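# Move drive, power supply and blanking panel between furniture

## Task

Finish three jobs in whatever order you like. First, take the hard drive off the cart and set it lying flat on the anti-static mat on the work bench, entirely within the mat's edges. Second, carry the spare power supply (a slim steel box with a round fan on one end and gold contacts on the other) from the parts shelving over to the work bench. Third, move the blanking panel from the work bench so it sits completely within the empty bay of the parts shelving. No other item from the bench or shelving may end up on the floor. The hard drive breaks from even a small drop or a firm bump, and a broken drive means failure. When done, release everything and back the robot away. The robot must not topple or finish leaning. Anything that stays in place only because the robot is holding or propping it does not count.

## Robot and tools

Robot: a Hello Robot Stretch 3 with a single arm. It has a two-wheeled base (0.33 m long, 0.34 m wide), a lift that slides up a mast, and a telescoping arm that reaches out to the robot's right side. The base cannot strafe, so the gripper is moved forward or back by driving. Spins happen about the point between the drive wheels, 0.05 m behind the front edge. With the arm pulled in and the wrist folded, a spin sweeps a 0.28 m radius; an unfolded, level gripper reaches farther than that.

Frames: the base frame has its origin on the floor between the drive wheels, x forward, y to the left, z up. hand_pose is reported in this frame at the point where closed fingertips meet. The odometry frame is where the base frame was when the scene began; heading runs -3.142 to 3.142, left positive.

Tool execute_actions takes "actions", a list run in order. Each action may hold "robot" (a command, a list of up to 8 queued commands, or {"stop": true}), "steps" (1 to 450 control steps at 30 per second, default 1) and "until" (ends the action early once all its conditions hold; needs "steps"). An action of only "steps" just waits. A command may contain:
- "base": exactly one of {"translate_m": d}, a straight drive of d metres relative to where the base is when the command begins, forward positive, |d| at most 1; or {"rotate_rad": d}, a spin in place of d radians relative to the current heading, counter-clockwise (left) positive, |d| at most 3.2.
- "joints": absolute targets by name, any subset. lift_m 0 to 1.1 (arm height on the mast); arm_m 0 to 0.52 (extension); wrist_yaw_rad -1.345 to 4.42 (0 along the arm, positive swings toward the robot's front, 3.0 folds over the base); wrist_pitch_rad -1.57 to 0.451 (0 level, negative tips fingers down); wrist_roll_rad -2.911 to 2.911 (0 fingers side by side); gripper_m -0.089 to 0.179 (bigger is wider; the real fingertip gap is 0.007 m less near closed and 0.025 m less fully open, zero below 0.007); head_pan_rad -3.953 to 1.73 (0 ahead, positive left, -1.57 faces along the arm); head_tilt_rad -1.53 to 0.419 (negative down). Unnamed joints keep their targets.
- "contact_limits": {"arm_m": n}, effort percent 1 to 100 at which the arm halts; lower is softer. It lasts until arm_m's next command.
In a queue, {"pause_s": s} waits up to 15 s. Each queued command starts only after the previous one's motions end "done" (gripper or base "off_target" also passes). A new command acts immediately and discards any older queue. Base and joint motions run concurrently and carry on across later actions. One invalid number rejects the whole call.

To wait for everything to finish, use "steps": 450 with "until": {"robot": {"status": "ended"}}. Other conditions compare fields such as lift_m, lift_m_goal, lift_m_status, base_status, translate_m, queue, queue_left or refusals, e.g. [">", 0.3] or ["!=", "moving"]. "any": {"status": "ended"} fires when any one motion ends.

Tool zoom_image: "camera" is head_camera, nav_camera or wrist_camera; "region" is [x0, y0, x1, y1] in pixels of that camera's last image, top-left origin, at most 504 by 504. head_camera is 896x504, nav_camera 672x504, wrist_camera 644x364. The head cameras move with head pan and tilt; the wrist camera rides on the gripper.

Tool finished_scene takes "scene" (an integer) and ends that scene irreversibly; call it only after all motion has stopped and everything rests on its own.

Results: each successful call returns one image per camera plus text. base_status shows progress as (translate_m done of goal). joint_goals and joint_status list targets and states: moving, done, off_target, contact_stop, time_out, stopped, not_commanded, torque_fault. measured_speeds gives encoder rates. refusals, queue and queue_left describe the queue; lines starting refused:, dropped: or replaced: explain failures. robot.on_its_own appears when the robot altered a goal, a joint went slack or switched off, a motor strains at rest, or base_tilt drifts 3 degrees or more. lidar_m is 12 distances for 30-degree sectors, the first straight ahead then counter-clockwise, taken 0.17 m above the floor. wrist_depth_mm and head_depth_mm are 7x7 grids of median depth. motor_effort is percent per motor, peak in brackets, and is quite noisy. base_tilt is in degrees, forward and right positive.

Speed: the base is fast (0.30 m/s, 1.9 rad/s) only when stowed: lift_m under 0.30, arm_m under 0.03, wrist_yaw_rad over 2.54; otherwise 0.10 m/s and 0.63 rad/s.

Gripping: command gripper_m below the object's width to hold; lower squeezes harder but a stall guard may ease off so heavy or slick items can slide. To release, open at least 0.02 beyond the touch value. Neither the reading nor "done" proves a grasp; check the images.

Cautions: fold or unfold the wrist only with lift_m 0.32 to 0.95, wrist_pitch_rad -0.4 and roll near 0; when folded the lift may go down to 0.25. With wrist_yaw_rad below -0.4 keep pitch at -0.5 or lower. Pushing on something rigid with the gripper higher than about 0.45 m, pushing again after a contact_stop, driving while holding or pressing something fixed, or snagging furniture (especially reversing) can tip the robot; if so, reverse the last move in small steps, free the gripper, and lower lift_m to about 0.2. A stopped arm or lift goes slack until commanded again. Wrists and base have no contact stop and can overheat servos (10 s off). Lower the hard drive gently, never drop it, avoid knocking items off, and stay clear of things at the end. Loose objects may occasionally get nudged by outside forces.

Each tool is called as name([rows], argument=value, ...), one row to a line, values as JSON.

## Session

execute_actions(actions=[])

Scene clock: 0.00 s.
robot.base_odometry: x=+0.000 y=+0.000 heading=+0.000 (m, m, rad; robot's odometry frame)
robot.turned_by_wheels: +0.000 (rad since the last result)
robot.turned_by_imu: +0.000 (rad since the last result)
robot.base_tilt: forward=+0.0 right=-0.6 (deg)
robot.lidar_m: 1.29 1.30 2.33 1.58 1.96 1.35 1.26 0.96 1.08 2.45 2.24 2.69
robot.head_depth_mm: 1914 2542 2526 2528 2516 2514 2159 / 1818 1276 1271 1264 1259 1253 1253 / 1812 1266 1257 1258 1249 1251 1247 / 1737 1249 1250 1249 1243 1240 1228 / 1741 1237 1238 1238 1228 1225 1225 / 1735 1228 1228 1224 1223 1217 1208 / 1735 1220 1214 1216 1209 1204 1200
robot.base_status: not_commanded
robot.joint_positions: lift_m=+0.524 arm_m=+0.000 wrist_yaw_rad=+2.927 wrist_pitch_rad=-0.487 wrist_roll_rad=+0.017 gripper_m=+0.037 head_pan_rad=+0.004 head_tilt_rad=+0.009
robot.joint_goals: lift_m=+0.524 arm_m=+0.000 wrist_yaw_rad=+2.927 wrist_pitch_rad=-0.487 wrist_roll_rad=+0.017 gripper_m=+0.037 head_pan_rad=+0.004 head_tilt_rad=+0.009
robot.joint_status: lift_m=not_commanded arm_m=not_commanded wrist_yaw_rad=not_commanded wrist_pitch_rad=not_commanded wrist_roll_rad=not_commanded gripper_m=not_commanded head_pan_rad=not_commanded head_tilt_rad=not_commanded
robot.measured_speeds: translate_m=+0.000 rotate_rad=+0.000 lift_m=+0.000 arm_m=+0.000 wrist_yaw_rad=+0.000 wrist_pitch_rad=+0.000 wrist_roll_rad=+0.000 head_pan_rad=+0.000 head_tilt_rad=+0.000
robot: refusals=0 queue=idle queue_left=0
robot.motor_effort: left_wheel=+0 right_wheel=+1 lift_m=+37 arm_m=+0 wrist_yaw_rad=+0 wrist_pitch_rad=+4 wrist_roll_rad=+0 gripper_m=+0 head_pan_rad=+0 head_tilt_rad=+1 (%)
robot.hand_pose: x=+0.0247 y=+0.0654 z=+0.5219 quat_wxyz=(+0.244, +0.706, +0.094, +0.658) (m; robot's base frame)
robot.wrist_depth_mm: - - - - - - - / - - - - - - - / - - - - - - - / 926 - - - - - - / 811 800 870 872 927 953 965 / 686 701 - 759 777 812 823 / 619 646 658 651 682 710 720
pictures: head_camera (sideways: a quarter turn clockwise sets it upright), nav_camera (sideways: a quarter turn counterclockwise sets it upright), wrist_camera
camera_calibration (this result's frames):
head_camera: T_world_to_cam=[[0.0249375, 0.0128273, -0.999607, 1.3247], [-0.055655, 0.998385, 0.0114232, -0.00627489], [0.998139, 0.0553482, 0.0256111, -0.0766945], [0, 0, 0, 1]] pos_world=[0.0431677, -0.00648275, 1.32622]
nav_camera: T_world_to_cam=[[-0.0658455, -0.0623465, 0.99588, -1.25623], [-0.0148781, -0.997874, -0.063455, 0.138293], [0.997719, -0.018995, 0.0647779, -0.12603], [0, 0, 0, 1]] pos_world=[0.0450835, 0.0572838, 1.26799]
wrist_camera: T_world_to_cam=[[0.98848, -0.111691, 0.102139, -0.0726557], [0.00609788, -0.644909, -0.764235, 0.477766], [0.151228, 0.756054, -0.636799, 0.448469], [0, 0, 0, 1]] pos_world=[0.00108426, -0.0390656, 0.658131]
Images, in order (width x height): head_camera 896x504, nav_camera 672x504, wrist_camera 644x364.

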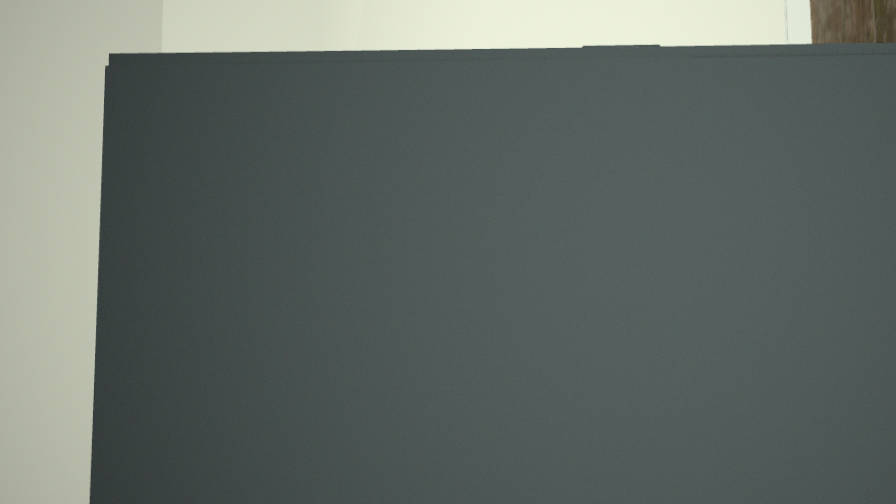

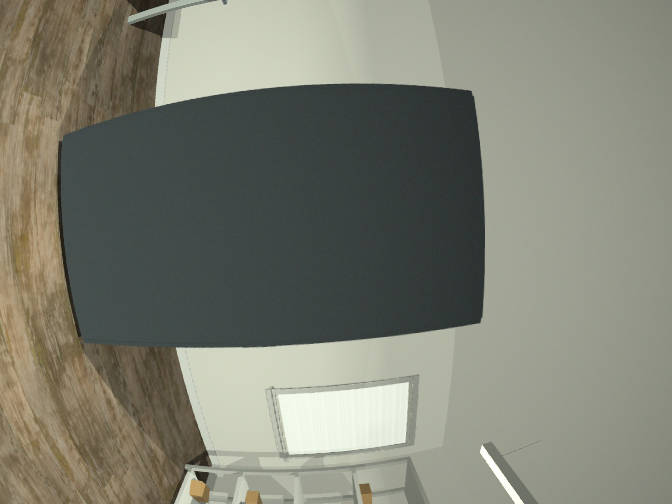

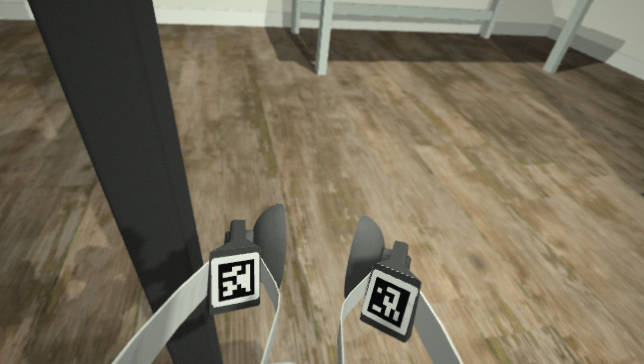

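execute_actions([
  {"robot":{"joints":{"head_pan_rad":-2.4,"head_tilt_rad":-0.6}},"steps":150,"until":{"robot":{"status":"ended"}}},
])

Scene clock: 4.13 s.
robot.base_odometry: x=+0.000 y=+0.000 heading=+0.000 (m, m, rad; robot's odometry frame)
robot.turned_by_wheels: +0.000 (rad since the last result)
robot.turned_by_imu: -0.001 (rad since the last result)
robot.base_tilt: forward=+0.0 right=-0.4 (deg)
robot.lidar_m: 1.29 1.31 2.34 1.58 1.97 1.35 1.25 0.96 1.08 2.46 2.23 2.69
robot.head_depth_mm: 1104 1205 1307 1433 1594 1473 1252 / 1179 1279 1363 1487 1648 1480 1248 / 1249 1372 1451 1291 1451 1439 1249 / 1342 1474 1506 1491 1585 1480 1257 / 1449 1602 1713 1560 1690 1485 1261 / 1555 1754 1994 2225 1823 1489 1256 / 1698 1922 2233 2352 1828 1497 1264
robot.base_status: not_commanded
robot.joint_positions: lift_m=+0.524 arm_m=+0.000 wrist_yaw_rad=+2.927 wrist_pitch_rad=-0.487 wrist_roll_rad=+0.017 gripper_m=+0.037 head_pan_rad=-2.393 head_tilt_rad=-0.592
robot.joint_goals: lift_m=+0.524 arm_m=+0.000 wrist_yaw_rad=+2.927 wrist_pitch_rad=-0.487 wrist_roll_rad=+0.017 gripper_m=+0.037 head_pan_rad=-2.400 head_tilt_rad=-0.600
robot.joint_status: lift_m=not_commanded arm_m=not_commanded wrist_yaw_rad=not_commanded wrist_pitch_rad=not_commanded wrist_roll_rad=not_commanded gripper_m=not_commanded head_pan_rad=done head_tilt_rad=done
robot.measured_speeds: translate_m=+0.000 rotate_rad=+0.000 lift_m=+0.000 arm_m=+0.000 wrist_yaw_rad=+0.000 wrist_pitch_rad=+0.000 wrist_roll_rad=+0.000 head_pan_rad=+0.000 head_tilt_rad=+0.000
robot: refusals=0 queue=done queue_left=0
robot.motor_effort: left_wheel=+0(0) right_wheel=+1(1) lift_m=+39(38) arm_m=-1(1) wrist_yaw_rad=+1(1) wrist_pitch_rad=+4(4) wrist_roll_rad=+0(0) gripper_m=+0(0) head_pan_rad=-2(30) head_tilt_rad=-4(33) (%)
robot.hand_pose: x=+0.0247 y=+0.0654 z=+0.5219 quat_wxyz=(+0.244, +0.706, +0.094, +0.658) (m; robot's base frame)
robot.wrist_depth_mm: - - - - - - - / - - - - - - - / - - - - - - - / 928 - - - - - - / 816 800 900 884 917 959 977 / 702 701 - 741 800 839 824 / 616 628 663 676 661 706 737
pictures: head_camera (sideways: a quarter turn clockwise sets it upright), nav_camera (sideways: a quarter turn counterclockwise sets it upright), wrist_camera
camera_calibration (this result's frames):
head_camera: T_world_to_cam=[[0.407566, 0.361432, -0.838604, 1.11202], [0.706028, -0.707144, 0.0383597, -0.0459694], [-0.579149, -0.607712, -0.543389, 0.673494], [0, 0, 0, 1]] pos_world=[-0.0307124, -0.0251364, 1.30028]
nav_camera: T_world_to_cam=[[-0.41476, -0.300766, 0.858786, -1.07487], [-0.641304, 0.766169, -0.0413954, 0.113353], [-0.645526, -0.567912, -0.510659, 0.632969], [0, 0, 0, 1]] pos_world=[0.0354782, -0.0506606, 1.25101]
wrist_camera: T_world_to_cam=[[0.98848, -0.111691, 0.102139, -0.0726557], [0.00609791, -0.644909, -0.764235, 0.477766], [0.151228, 0.756054, -0.636799, 0.448469], [0, 0, 0, 1]] pos_world=[0.00108426, -0.0390656, 0.658131]
Images, in order (width x height): head_camera 896x504, nav_camera 672x504, wrist_camera 644x364.

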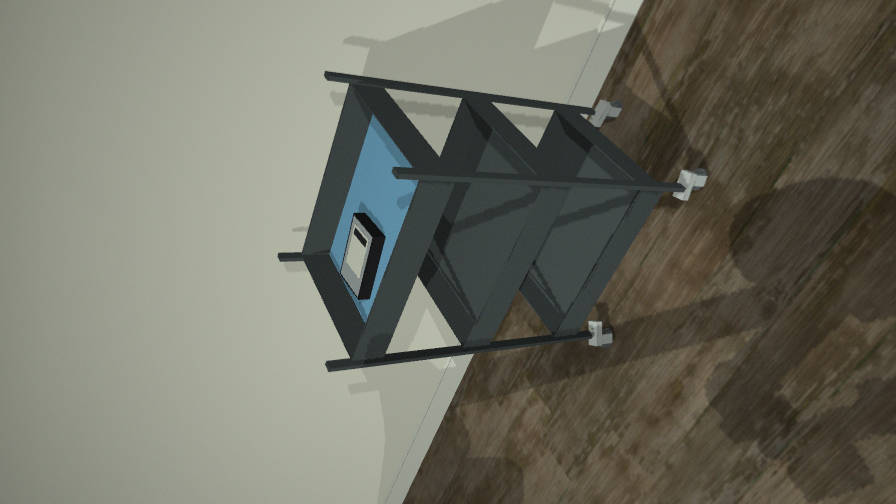

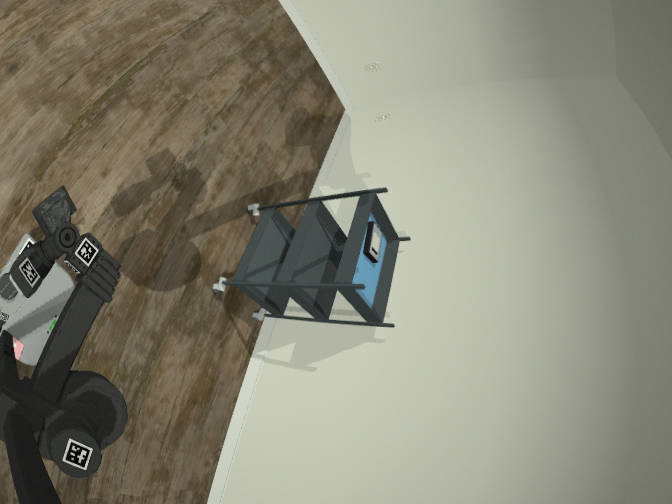

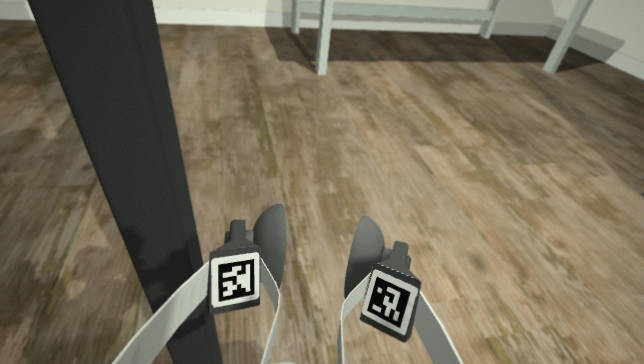

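execute_actions([
  {"robot":[{"base":{"rotate_rad":-1.989},"joints":{"wrist_pitch_rad":-0.4,"wrist_roll_rad":0,"wrist_yaw_rad":0.0,"lift_m":0.8,"head_pan_rad":-1.57,"head_tilt_rad":-0.9}},{"base":{"translate_m":0.974},"joints":{"wrist_pitch_rad":-1.57,"lift_m":0.95,"gripper_m":0.15}},{"base":{"rotate_rad":0.552}}],"steps":450,"until":{"robot":{"status":"ended"}}},
  {"steps":300,"until":{"robot":{"status":"ended"}}},
])

Scene clock: 41.50 s.
robot.base_odometry: x=-0.395 y=-0.890 heading=-1.437 (m, m, rad; robot's odometry frame)
robot.turned_by_wheels: -1.437 (rad since the last result)
robot.turned_by_imu: -1.438 (rad since the last result)
robot.base_tilt: forward=+0.0 right=-0.6 (deg)
robot.lidar_m: 1.61 1.69 1.92 1.81 1.85 2.53 2.67 0.47 0.36 0.35 0.80 1.12
robot.head_depth_mm: 673 780 878 - - - 1102 / 676 781 869 - - - 1104 / 676 782 869 - - - - / 678 785 875 781 726 918 1126 / 681 788 913 1115 1325 1241 1101 / 682 790 940 1156 1386 1261 1133 / 684 792 939 1162 1393 1271 1131
robot.base_status: done (rotate_rad +0.5518 of +0.5520)
robot.joint_positions: lift_m=+0.950 arm_m=+0.000 wrist_yaw_rad=+0.001 wrist_pitch_rad=-1.565 wrist_roll_rad=+0.003 gripper_m=+0.150 head_pan_rad=-1.577 head_tilt_rad=-0.889
robot.joint_goals: lift_m=+0.950 arm_m=+0.000 wrist_yaw_rad=+0.000 wrist_pitch_rad=-1.570 wrist_roll_rad=+0.000 gripper_m=+0.150 head_pan_rad=-1.570 head_tilt_rad=-0.900
robot.joint_status: lift_m=done arm_m=not_commanded wrist_yaw_rad=done wrist_pitch_rad=done wrist_roll_rad=done gripper_m=done head_pan_rad=done head_tilt_rad=done
robot.measured_speeds: translate_m=+0.000 rotate_rad=+0.000 lift_m=+0.000 arm_m=+0.000 wrist_yaw_rad=+0.000 wrist_pitch_rad=+0.000 wrist_roll_rad=+0.000 head_pan_rad=+0.000 head_tilt_rad=+0.000
robot: refusals=0 queue=done queue_left=0
robot.motor_effort: left_wheel=-3(7) right_wheel=+5(10) lift_m=+48(48) arm_m=-1(1) wrist_yaw_rad=-2(3) wrist_pitch_rad=-2(6) wrist_roll_rad=-1(3) gripper_m=+1(90) head_pan_rad=+3(28) head_tilt_rad=-5(24) (%)
robot.hand_pose: x=-0.0217 y=-0.1223 z=+0.8320 quat_wxyz=(+0.501, +0.498, -0.501, -0.499) (m; robot's base frame)
robot.wrist_depth_mm: 956 956 950 807 754 544 512 / 990 990 - 980 944 940 966 / - 998 992 975 956 974 955 / - - - - 988 990 994 / - - - - - - - / - - - - - - - / - - - - - - -
pictures: head_camera (sideways: a quarter turn clockwise sets it upright), nav_camera (sideways: a quarter turn counterclockwise sets it upright), wrist_camera
camera_calibration (this result's frames):
head_camera: T_world_to_cam=[[0.0173779, 0.765698, -0.642966, 0.859413], [0.998746, 0.0169084, 0.0471298, -0.0591561], [0.0469587, -0.642978, -0.764444, 0.957209], [0, 0, 0, 1]] pos_world=[-0.00080219, -0.0415862, 1.28709]
nav_camera: T_world_to_cam=[[-0.0665383, -0.736834, 0.672792, -0.834552], [-0.997403, 0.0677452, -0.0244483, 0.093449], [-0.0275641, -0.672671, -0.739428, 0.926788], [0, 0, 0, 1]] pos_world=[0.0632227, 0.00216739, 1.24906]
wrist_camera: T_world_to_cam=[[-0.987317, -0.153389, -0.0409526, -0.00830304], [-0.15844, 0.968387, 0.192676, -0.00845277], [0.0101036, 0.19672, -0.980408, 1.00929], [0, 0, 0, 1]] pos_world=[-0.0197344, -0.191636, 0.990803]
Images, in order (width x height): head_camera 896x504, nav_camera 672x504, wrist_camera 644x364.

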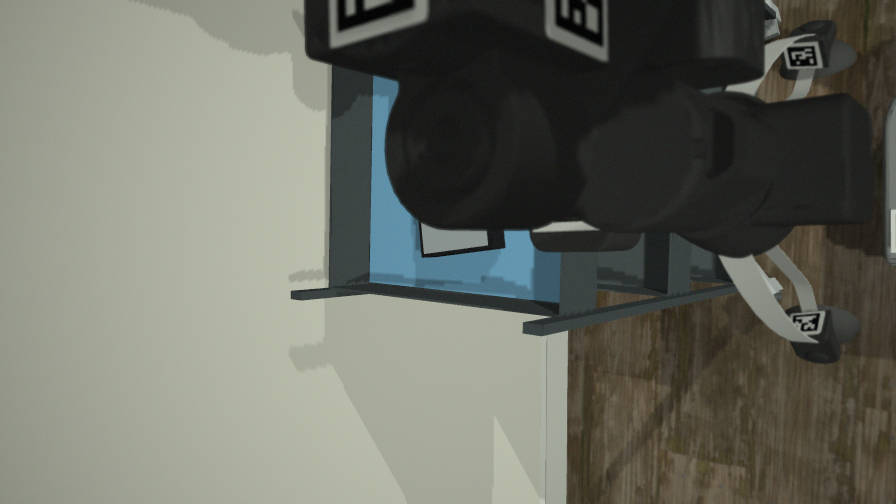

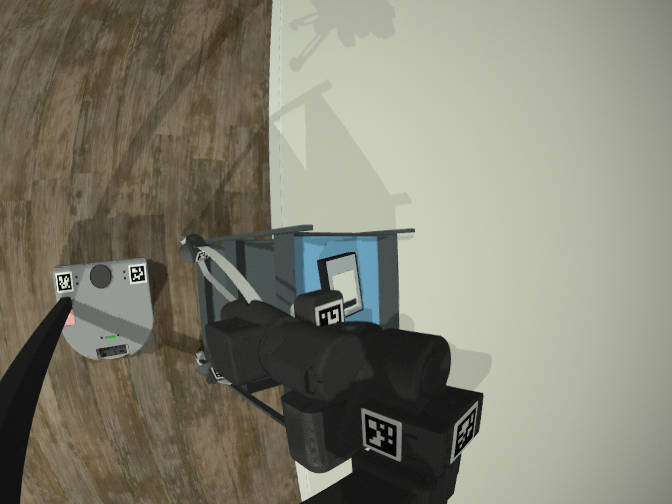

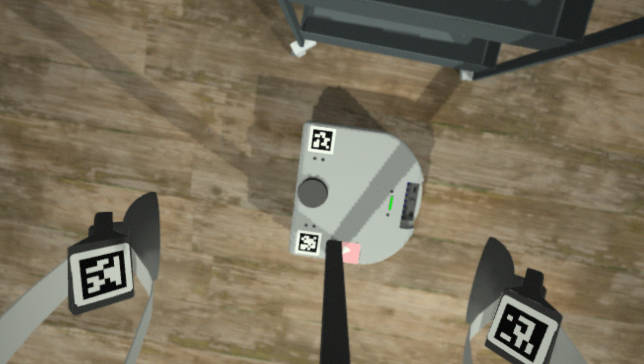

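execute_actions([
  {"robot":{"joints":{"arm_m":0.37}},"steps":300,"until":{"robot":{"status":"ended"}}},
])

Scene clock: 46.67 s.
robot.base_odometry: x=-0.395 y=-0.890 heading=-1.437 (m, m, rad; robot's odometry frame)
robot.turned_by_wheels: +0.000 (rad since the last result)
robot.turned_by_imu: -0.001 (rad since the last result)
robot.base_tilt: forward=+0.1 right=-0.5 (deg)
robot.lidar_m: 1.61 1.69 1.92 1.81 1.86 2.54 2.67 0.47 0.36 0.35 0.80 1.12
robot.head_depth_mm: - 812 867 789 709 1045 1124 / - 782 869 791 712 1086 1125 / - 782 873 760 715 1031 1133 / 678 786 873 781 716 1048 1126 / 679 789 910 1114 1332 1244 1129 / 682 789 940 1157 1384 1268 1130 / 683 793 942 1162 1394 1269 1132
robot.base_status: done (rotate_rad +0.5518 of +0.5520)
robot.joint_positions: lift_m=+0.950 arm_m=+0.370 wrist_yaw_rad=+0.000 wrist_pitch_rad=-1.566 wrist_roll_rad=+0.003 gripper_m=+0.150 head_pan_rad=-1.577 head_tilt_rad=-0.889
robot.joint_goals: lift_m=+0.950 arm_m=+0.370 wrist_yaw_rad=+0.000 wrist_pitch_rad=-1.570 wrist_roll_rad=+0.000 gripper_m=+0.150 head_pan_rad=-1.570 head_tilt_rad=-0.900
robot.joint_status: lift_m=done arm_m=done wrist_yaw_rad=done wrist_pitch_rad=done wrist_roll_rad=done gripper_m=done head_pan_rad=done head_tilt_rad=done
robot.measured_speeds: translate_m=+0.000 rotate_rad=+0.000 lift_m=+0.000 arm_m=+0.000 wrist_yaw_rad=+0.000 wrist_pitch_rad=+0.000 wrist_roll_rad=+0.000 head_pan_rad=+0.000 head_tilt_rad=+0.000
robot: refusals=0 queue=done queue_left=0
robot.motor_effort: left_wheel=-3(3) right_wheel=+5(5) lift_m=+47(46) arm_m=+3(4) wrist_yaw_rad=+0(1) wrist_pitch_rad=-1(1) wrist_roll_rad=-2(2) gripper_m=+1(0) head_pan_rad=+2(2) head_tilt_rad=-5(5) (%)
robot.hand_pose: x=-0.0216 y=-0.4919 z=+0.8320 quat_wxyz=(+0.501, +0.498, -0.501, -0.500) (m; robot's base frame)
robot.wrist_depth_mm: 943 943 303 299 299 295 292 / 974 997 312 305 309 301 302 / - - 318 291 287 309 307 / - - 330 298 293 318 317 / - - 336 334 333 331 326 / - - 345 341 342 340 333 / - - 318 320 348 - 341
pictures: head_camera (sideways: a quarter turn clockwise sets it upright), nav_camera (sideways: a quarter turn counterclockwise sets it upright), wrist_camera
camera_calibration (this result's frames):
head_camera: T_world_to_cam=[[0.0173787, 0.765795, -0.64285, 0.859263], [0.998746, 0.0169011, 0.0471333, -0.0591606], [0.0469593, -0.642863, -0.76454, 0.957335], [0, 0, 0, 1]] pos_world=[-0.000802186, -0.041584, 1.28709]
nav_camera: T_world_to_cam=[[-0.0665391, -0.736935, 0.672681, -0.834407], [-0.997403, 0.0677491, -0.024439, 0.0934369], [-0.0275636, -0.67256, -0.739529, 0.92692], [0, 0, 0, 1]] pos_world=[0.0632228, 0.00217534, 1.24906]
wrist_camera: T_world_to_cam=[[-0.987485, -0.152267, -0.0410917, -0.064305], [-0.157376, 0.968383, 0.193562, 0.348738], [0.0103194, 0.197606, -0.980227, 1.08231], [0, 0, 0, 1]] pos_world=[-0.0197858, -0.561373, 0.99076]
Images, in order (width x height): head_camera 896x504, nav_camera 672x504, wrist_camera 644x364.

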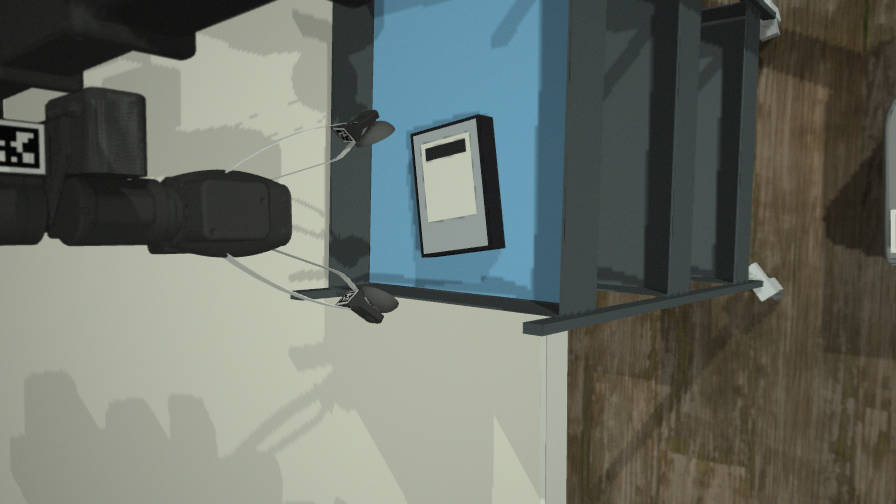

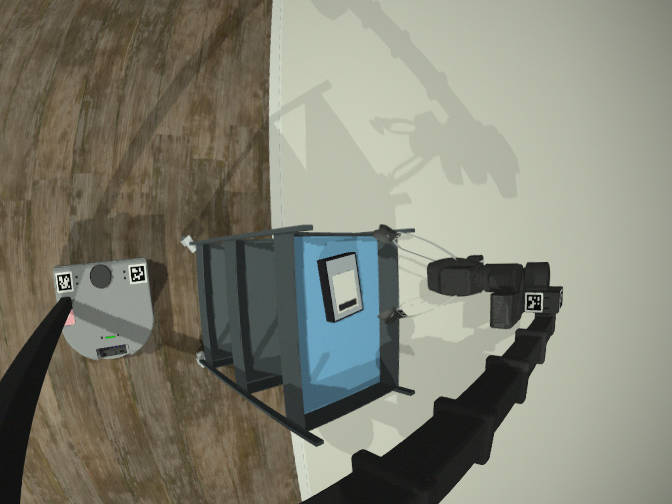

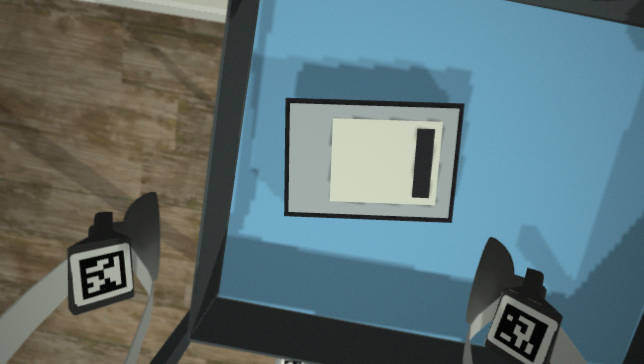

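execute_actions([
  {"robot":[{"base":{"translate_m":-0.037},"joints":{"arm_m":0.405,"wrist_roll_rad":1.446,"gripper_m":0.16}},{"joints":{"lift_m":0.84}}],"steps":300,"until":{"robot":{"status":"ended"}}},
])

Scene clock: 63.30 s.
robot.base_odometry: x=-0.400 y=-0.853 heading=-1.437 (m, m, rad; robot's odometry frame)
robot.turned_by_wheels: +0.000 (rad since the last result)
robot.turned_by_imu: -0.001 (rad since the last result)
robot.base_tilt: forward=+0.0 right=-0.4 (deg)
robot.lidar_m: 1.65 1.73 1.94 1.80 1.86 2.50 2.66 0.46 0.36 0.35 0.37 1.12
robot.head_depth_mm: 673 763 - - 712 1062 1119 / 663 - 858 791 714 1085 1123 / 661 - 858 775 715 1030 1134 / 678 783 864 763 718 1043 1127 / 680 788 886 800 711 1130 1135 / 682 788 937 1152 1387 1266 1131 / 682 790 941 1159 1395 1272 1135
robot.base_status: done (translate_m -0.0370 of -0.0370)
robot.joint_positions: lift_m=+0.840 arm_m=+0.405 wrist_yaw_rad=+0.000 wrist_pitch_rad=-1.566 wrist_roll_rad=+1.441 gripper_m=+0.160 head_pan_rad=-1.577 head_tilt_rad=-0.889
robot.joint_goals: lift_m=+0.840 arm_m=+0.405 wrist_yaw_rad=+0.000 wrist_pitch_rad=-1.570 wrist_roll_rad=+1.446 gripper_m=+0.160 head_pan_rad=-1.570 head_tilt_rad=-0.900
robot.joint_status: lift_m=done arm_m=done wrist_yaw_rad=done wrist_pitch_rad=done wrist_roll_rad=done gripper_m=done head_pan_rad=done head_tilt_rad=done
robot.measured_speeds: translate_m=+0.000 rotate_rad=+0.000 lift_m=+0.000 arm_m=+0.000 wrist_yaw_rad=+0.000 wrist_pitch_rad=+0.000 wrist_roll_rad=+0.000 head_pan_rad=+0.000 head_tilt_rad=+0.000
robot: refusals=0 queue=done queue_left=0
robot.motor_effort: left_wheel=-2(6) right_wheel=+5(8) lift_m=+29(46) arm_m=+3(4) wrist_yaw_rad=+0(0) wrist_pitch_rad=-1(1) wrist_roll_rad=+3(2) gripper_m=+1(54) head_pan_rad=+2(2) head_tilt_rad=-5(5) (%)
robot.hand_pose: x=-0.0216 y=-0.5266 z=+0.7227 quat_wxyz=(+0.046, +0.045, -0.707, -0.704) (m; robot's base frame)
robot.wrist_depth_mm: 168 199 198 196 193 192 190 / 178 205 202 200 200 198 196 / 190 211 209 180 179 202 201 / 203 217 213 184 184 210 204 / 206 223 219 190 192 214 211 / - 232 202 196 220 220 208 / 216 236 235 203 230 228 188
pictures: head_camera (sideways: a quarter turn clockwise sets it upright), nav_camera (sideways: a quarter turn counterclockwise sets it upright), wrist_camera
camera_calibration (this result's frames):
head_camera: T_world_to_cam=[[0.0173776, 0.765795, -0.64285, 0.859263], [0.998746, 0.0169025, 0.0471333, -0.0591606], [0.0469602, -0.642863, -0.76454, 0.957335], [0, 0, 0, 1]] pos_world=[-0.000802127, -0.041584, 1.28709]
nav_camera: T_world_to_cam=[[-0.0665381, -0.736935, 0.672681, -0.834407], [-0.997403, 0.0677477, -0.024439, 0.0934369], [-0.0275626, -0.67256, -0.739529, 0.92692], [0, 0, 0, 1]] pos_world=[0.0632228, 0.00217542, 1.24906]
wrist_camera: T_world_to_cam=[[-0.280985, 0.958589, -0.0464096, 0.530051], [0.938484, 0.284563, 0.195631, 0.0655913], [0.200736, 0.0114146, -0.979579, 0.887559], [0, 0, 0, 1]] pos_world=[-0.0907852, -0.536897, 0.881202]
Images, in order (width x height): head_camera 896x504, nav_camera 672x504, wrist_camera 644x364.

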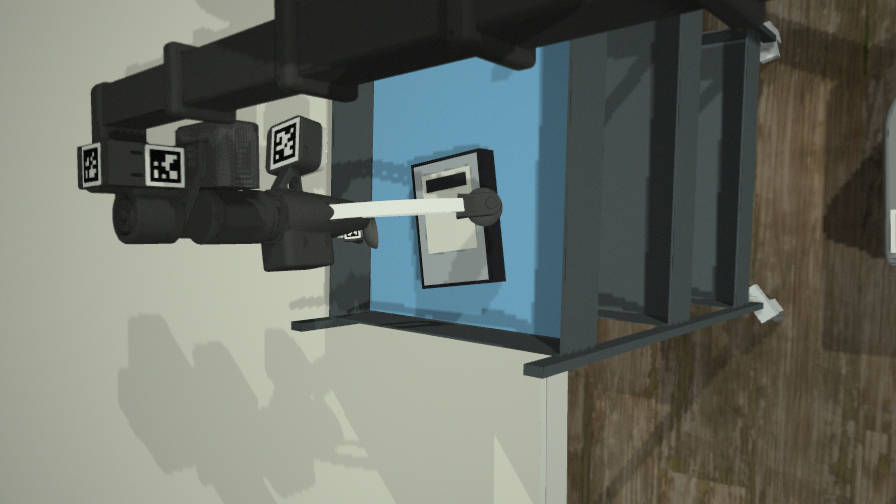

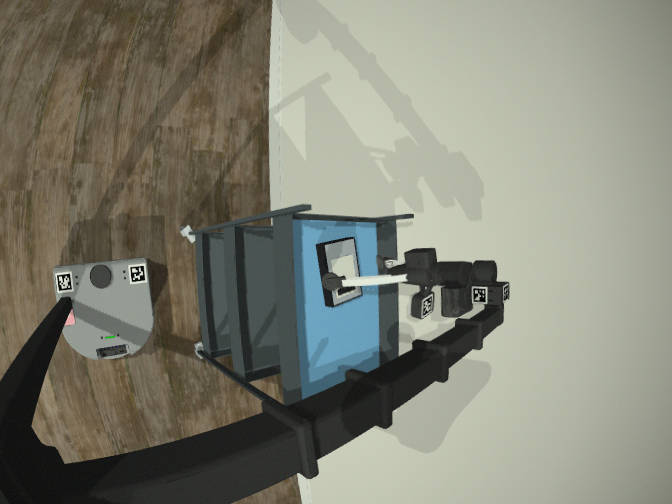

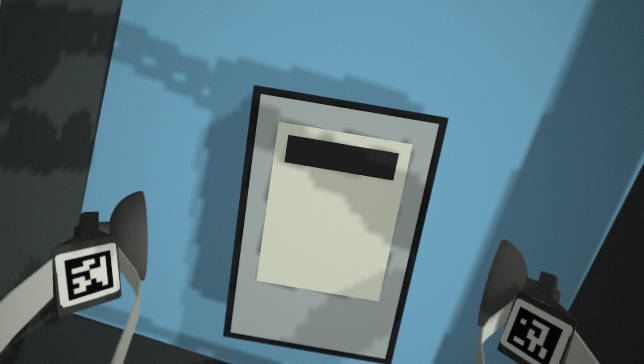

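execute_actions([
  {"robot":[{"joints":{"arm_m":0.400,"gripper_m":0.145}},{"joints":{"lift_m":0.803}}],"steps":300,"until":{"robot":{"status":"ended"}}},
])

Scene clock: 76.13 s.
robot.base_odometry: x=-0.400 y=-0.853 heading=-1.437 (m, m, rad; robot's odometry frame)
robot.turned_by_wheels: +0.000 (rad since the last result)
robot.turned_by_imu: -0.001 (rad since the last result)
robot.base_tilt: forward=+0.1 right=-0.6 (deg)
robot.lidar_m: 1.65 1.73 1.94 1.81 1.86 2.50 2.66 0.46 0.36 0.35 0.37 1.12
robot.head_depth_mm: 673 778 877 - - 1063 1110 / 675 732 871 776 712 1088 1120 / 675 - - 777 714 1028 1135 / 678 769 878 763 717 1039 1126 / 679 786 886 799 711 1133 1131 / 682 788 937 1155 1386 1264 1131 / 682 789 940 1161 1393 1270 1134
robot.base_status: done (translate_m -0.0370 of -0.0370)
robot.joint_positions: lift_m=+0.803 arm_m=+0.400 wrist_yaw_rad=+0.000 wrist_pitch_rad=-1.566 wrist_roll_rad=+1.441 gripper_m=+0.145 head_pan_rad=-1.577 head_tilt_rad=-0.889
robot.joint_goals: lift_m=+0.803 arm_m=+0.400 wrist_yaw_rad=+0.000 wrist_pitch_rad=-1.570 wrist_roll_rad=+1.446 gripper_m=+0.145 head_pan_rad=-1.570 head_tilt_rad=-0.900
robot.joint_status: lift_m=done arm_m=done wrist_yaw_rad=done wrist_pitch_rad=done wrist_roll_rad=done gripper_m=done head_pan_rad=done head_tilt_rad=done
robot.measured_speeds: translate_m=+0.000 rotate_rad=+0.000 lift_m=+0.000 arm_m=+0.000 wrist_yaw_rad=+0.000 wrist_pitch_rad=+0.000 wrist_roll_rad=+0.000 head_pan_rad=+0.000 head_tilt_rad=+0.000
robot: refusals=0 queue=done queue_left=0
robot.motor_effort: left_wheel=-2(2) right_wheel=+5(5) lift_m=+29(28) arm_m=-5(5) wrist_yaw_rad=+0(0) wrist_pitch_rad=-1(1) wrist_roll_rad=+2(2) gripper_m=+0(66) head_pan_rad=+2(3) head_tilt_rad=-6(5) (%)
robot.hand_pose: x=-0.0216 y=-0.5222 z=+0.6857 quat_wxyz=(+0.046, +0.045, -0.707, -0.704) (m; robot's base frame)
robot.wrist_depth_mm: 165 163 163 161 159 158 156 / 170 169 164 164 164 162 161 / 174 172 146 143 142 166 165 / 180 179 149 147 145 171 170 / 184 - 154 152 151 176 175 / - 190 158 156 156 - 179 / 198 196 164 162 186 - 184
pictures: head_camera (sideways: a quarter turn clockwise sets it upright), nav_camera (sideways: a quarter turn counterclockwise sets it upright), wrist_camera
camera_calibration (this result's frames):
head_camera: T_world_to_cam=[[0.0173777, 0.765795, -0.64285, 0.859263], [0.998746, 0.0169024, 0.0471333, -0.0591606], [0.0469601, -0.642863, -0.764541, 0.957335], [0, 0, 0, 1]] pos_world=[-0.000802132, -0.041584, 1.28709]
nav_camera: T_world_to_cam=[[-0.0665382, -0.736935, 0.672681, -0.834407], [-0.997403, 0.0677478, -0.024439, 0.0934369], [-0.0275627, -0.67256, -0.739529, 0.92692], [0, 0, 0, 1]] pos_world=[0.0632228, 0.00217542, 1.24906]
wrist_camera: T_world_to_cam=[[-0.28094, 0.958603, -0.0464094, 0.524063], [0.938497, 0.284519, 0.195631, 0.0715378], [0.200737, 0.0114054, -0.979579, 0.851254], [0, 0, 0, 1]] pos_world=[-0.0907857, -0.532431, 0.844197]
Images, in order (width x height): head_camera 896x504, nav_camera 672x504, wrist_camera 644x364.

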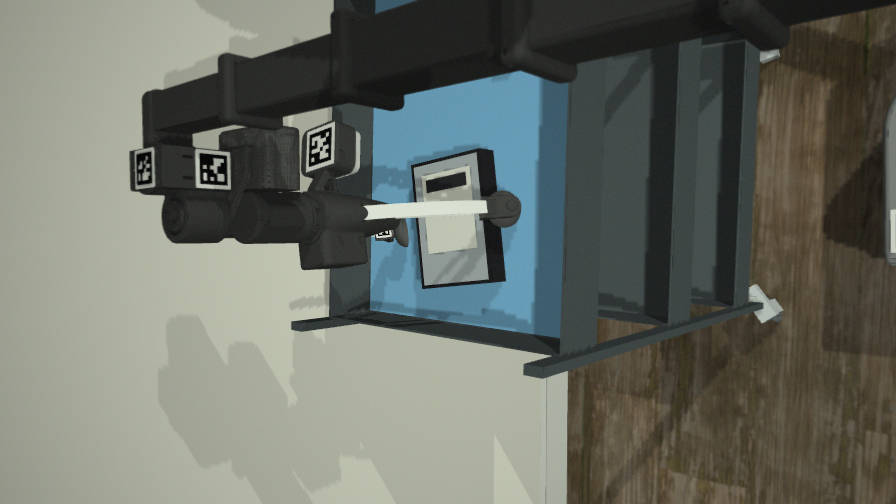

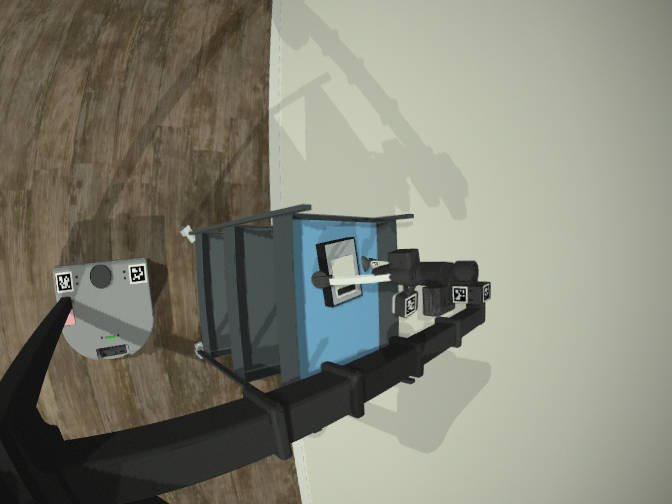

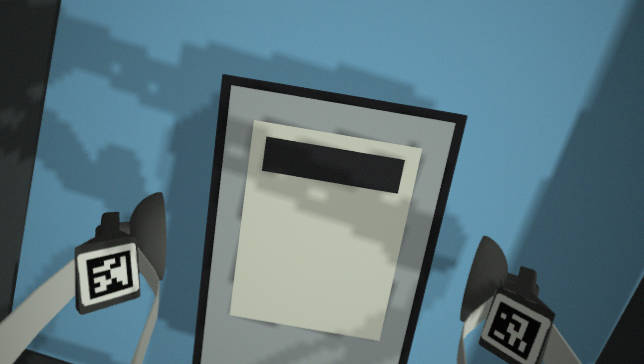

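execute_actions([
  {"robot":[{"joints":{"gripper_m":0.133}},{"joints":{"lift_m":0.795}}],"steps":300,"until":{"robot":{"status":"ended"}}},
  {"steps":5},
])

Scene clock: 80.17 s.
robot.base_odometry: x=-0.400 y=-0.853 heading=-1.437 (m, m, rad; robot's odometry frame)
robot.turned_by_wheels: +0.000 (rad since the last result)
robot.turned_by_imu: -0.001 (rad since the last result)
robot.base_tilt: forward=+0.1 right=-0.7 (deg)
robot.lidar_m: 1.65 1.72 1.94 1.81 1.86 2.50 2.66 0.46 0.36 0.35 0.37 1.13
robot.head_depth_mm: 674 779 875 - - 1065 1107 / 674 731 - 784 713 1088 1124 / 675 - - 777 715 1028 1134 / 678 768 873 761 717 1039 1125 / 680 785 888 799 712 1133 1129 / 680 788 938 1153 1387 1265 1134 / 684 791 940 1158 1394 1273 1133
robot.base_status: done (translate_m -0.0370 of -0.0370)
robot.joint_positions: lift_m=+0.796 arm_m=+0.400 wrist_yaw_rad=+0.000 wrist_pitch_rad=-1.571 wrist_roll_rad=+1.441 gripper_m=+0.133 head_pan_rad=-1.577 head_tilt_rad=-0.889
robot.joint_goals: lift_m=+0.796 arm_m=+0.400 wrist_yaw_rad=+0.000 wrist_pitch_rad=-1.570 wrist_roll_rad=+1.446 gripper_m=+0.133 head_pan_rad=-1.570 head_tilt_rad=-0.900
robot.joint_status: lift_m=contact_stop arm_m=done wrist_yaw_rad=done wrist_pitch_rad=done wrist_roll_rad=done gripper_m=done head_pan_rad=done head_tilt_rad=done
robot.measured_speeds: translate_m=+0.000 rotate_rad=+0.000 lift_m=+0.002 arm_m=+0.000 wrist_yaw_rad=+0.000 wrist_pitch_rad=+0.000 wrist_roll_rad=+0.000 head_pan_rad=+0.000 head_tilt_rad=+0.000
robot: refusals=0 queue=dropped queue_left=0
robot.on_its_own: lift_m is slack since a contact_stop, until your next command for it
robot.motor_effort: left_wheel=-3(2) right_wheel=+6(6) lift_m=+35(35) arm_m=-5(5) wrist_yaw_rad=+0(0) wrist_pitch_rad=+0(1) wrist_roll_rad=+2(2) gripper_m=-1(56) head_pan_rad=+2(2) head_tilt_rad=-5(5) (%)
robot.hand_pose: x=-0.0216 y=-0.5209 z=+0.6789 quat_wxyz=(+0.046, +0.046, -0.705, -0.706) (m; robot's base frame)
robot.wrist_depth_mm: 159 157 157 154 154 153 151 / 163 162 159 158 159 155 156 / 167 166 140 137 136 161 160 / 173 171 143 141 140 165 164 / 178 177 147 146 145 170 169 / - 184 151 150 150 175 175 / 191 188 157 155 157 - 178
pictures: head_camera (sideways: a quarter turn clockwise sets it upright), nav_camera (sideways: a quarter turn counterclockwise sets it upright), wrist_camera
camera_calibration (this result's frames):
head_camera: T_world_to_cam=[[0.0173779, 0.765795, -0.64285, 0.859263], [0.998746, 0.0169021, 0.0471333, -0.0591606], [0.0469599, -0.642863, -0.76454, 0.957335], [0, 0, 0, 1]] pos_world=[-0.000802142, -0.041584, 1.28709]
nav_camera: T_world_to_cam=[[-0.0665384, -0.736935, 0.672681, -0.834407], [-0.997403, 0.0677481, -0.024439, 0.0934369], [-0.0275629, -0.67256, -0.739529, 0.92692], [0, 0, 0, 1]] pos_world=[0.0632228, 0.0021754, 1.24906]
wrist_camera: T_world_to_cam=[[-0.280937, 0.958824, -0.0416116, 0.519376], [0.938499, 0.283534, 0.197051, 0.0710216], [0.200735, 0.0163065, -0.97951, 0.847106], [0, 0, 0, 1]] pos_world=[-0.0907858, -0.531941, 0.837366]
Images, in order (width x height): head_camera 896x504, nav_camera 672x504, wrist_camera 644x364.

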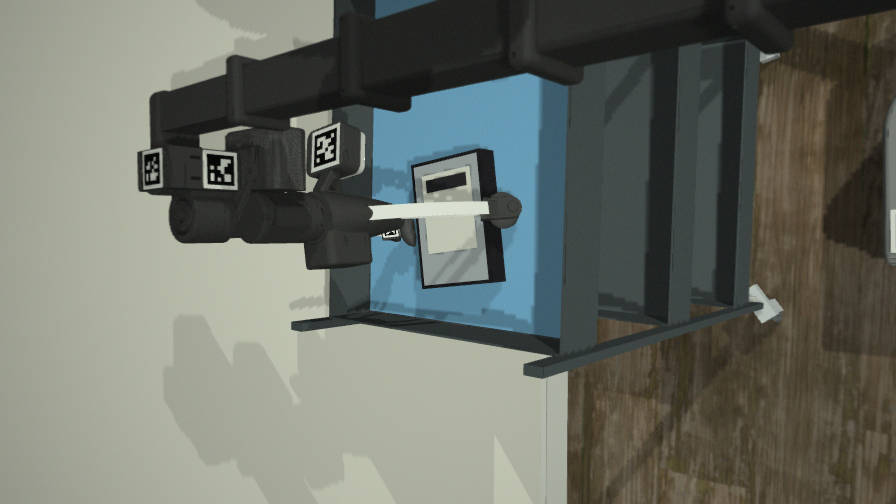

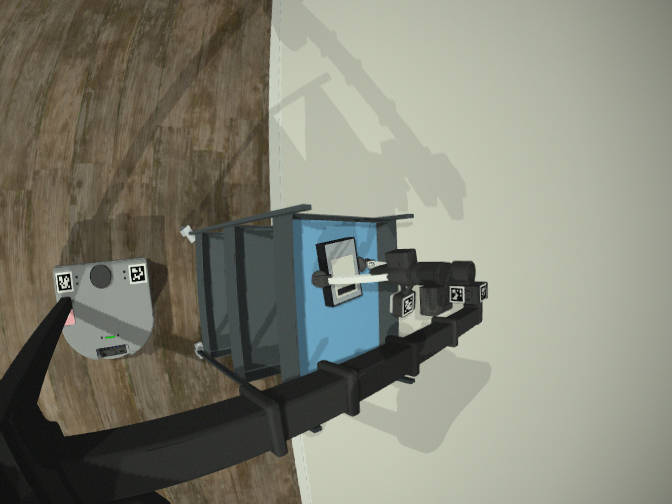

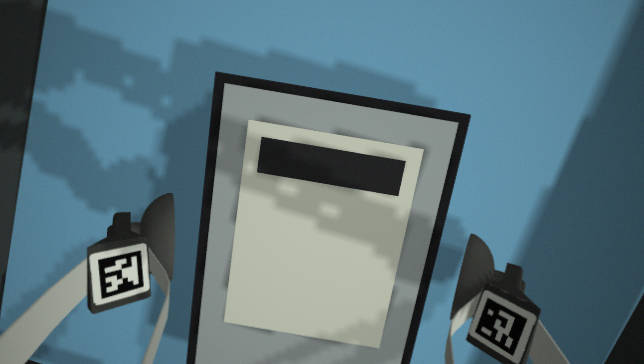

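execute_actions([
  {"robot":[{"joints":{"gripper_m":0.085}},{"joints":{"gripper_m":0.07}}],"steps":300,"until":{"robot":{"status":"ended"}}},
  {"steps":10},
])

Scene clock: 87.20 s.
robot.base_odometry: x=-0.400 y=-0.853 heading=-1.437 (m, m, rad; robot's odometry frame)
robot.turned_by_wheels: +0.000 (rad since the last result)
robot.turned_by_imu: -0.001 (rad since the last result)
robot.base_tilt: forward=+0.1 right=-0.4 (deg)
robot.lidar_m: 1.65 1.73 1.94 1.81 1.85 2.50 2.66 0.46 0.36 0.35 0.37 1.13
robot.head_depth_mm: 674 778 877 - - 1067 1098 / 676 733 871 785 714 1085 1124 / 675 - - 767 715 1026 1132 / 678 767 875 763 718 1041 1128 / 679 787 887 800 711 1130 1130 / 682 788 936 1151 1388 1264 1130 / 683 789 941 1160 1391 1269 1133
robot.base_status: done (translate_m -0.0370 of -0.0370)
robot.joint_positions: lift_m=+0.800 arm_m=+0.400 wrist_yaw_rad=+0.000 wrist_pitch_rad=-1.571 wrist_roll_rad=+1.446 gripper_m=+0.071 head_pan_rad=-1.577 head_tilt_rad=-0.889
robot.joint_goals: lift_m=+0.800 arm_m=+0.400 wrist_yaw_rad=+0.000 wrist_pitch_rad=-1.570 wrist_roll_rad=+1.446 gripper_m=+0.070 head_pan_rad=-1.570 head_tilt_rad=-0.900
robot.joint_status: lift_m=contact_stop arm_m=done wrist_yaw_rad=done wrist_pitch_rad=done wrist_roll_rad=done gripper_m=done head_pan_rad=done head_tilt_rad=done
robot.measured_speeds: translate_m=+0.000 rotate_rad=+0.000 lift_m=+0.000 arm_m=+0.000 wrist_yaw_rad=+0.000 wrist_pitch_rad=+0.000 wrist_roll_rad=+0.000 head_pan_rad=+0.000 head_tilt_rad=+0.000
robot: refusals=0 queue=done queue_left=0
robot.on_its_own: lift_m is slack since a contact_stop, until your next command for it (your +0.795 is given up)
robot.motor_effort: left_wheel=-2(3) right_wheel=+6(6) lift_m=+38(38) arm_m=-4(5) wrist_yaw_rad=+1(0) wrist_pitch_rad=+0(0) wrist_roll_rad=+0(2) gripper_m=-18(98) head_pan_rad=+2(2) head_tilt_rad=-5(6) (%)
robot.hand_pose: x=-0.0216 y=-0.5208 z=+0.6829 quat_wxyz=(+0.045, +0.044, -0.705, -0.706) (m; robot's base frame)
robot.wrist_depth_mm: 162 162 160 158 157 156 155 / 167 166 163 162 162 160 159 / 172 171 143 141 140 165 163 / 178 176 147 145 145 170 167 / 183 180 151 149 148 175 172 / 188 - 156 154 153 180 178 / - 193 162 159 160 185 182
pictures: head_camera (sideways: a quarter turn clockwise sets it upright), nav_camera (sideways: a quarter turn counterclockwise sets it upright), wrist_camera
camera_calibration (this result's frames):
head_camera: T_world_to_cam=[[0.0173779, 0.765797, -0.642848, 0.85926], [0.998746, 0.016902, 0.0471333, -0.0591607], [0.04696, -0.642861, -0.764542, 0.957337], [0, 0, 0, 1]] pos_world=[-0.000802141, -0.0415839, 1.28709]
nav_camera: T_world_to_cam=[[-0.0665384, -0.736937, 0.672679, -0.834404], [-0.997403, 0.0677481, -0.0244388, 0.0934367], [-0.0275628, -0.672558, -0.739531, 0.926923], [0, 0, 0, 1]] pos_world=[0.0632228, 0.00217556, 1.24906]
wrist_camera: T_world_to_cam=[[-0.276631, 0.960076, -0.0415978, 0.520261], [0.939762, 0.279316, 0.197052, 0.0680521], [0.200803, 0.0154185, -0.97951, 0.850587], [0, 0, 0, 1]] pos_world=[-0.0908332, -0.531613, 0.84139]
Images, in order (width x height): head_camera 896x504, nav_camera 672x504, wrist_camera 644x364.

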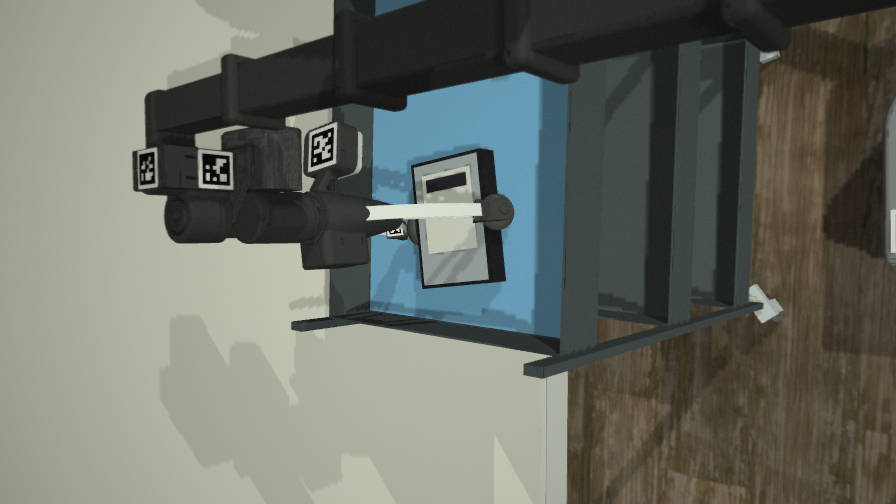

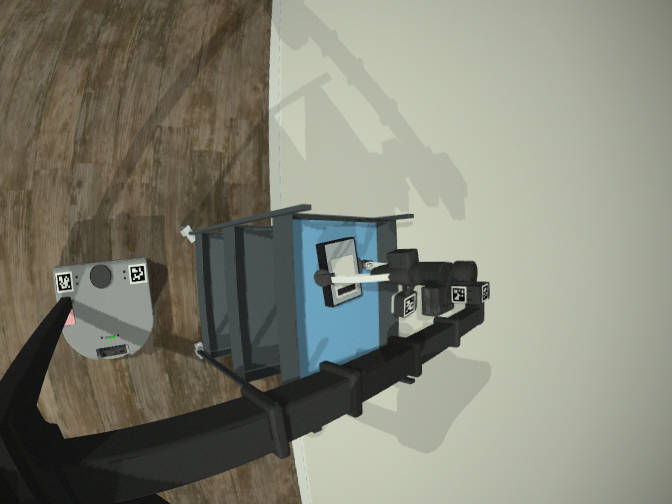

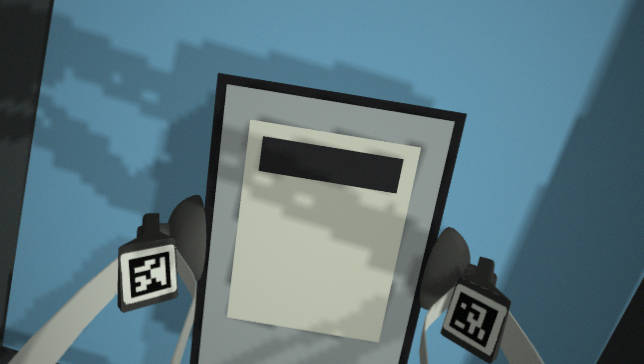

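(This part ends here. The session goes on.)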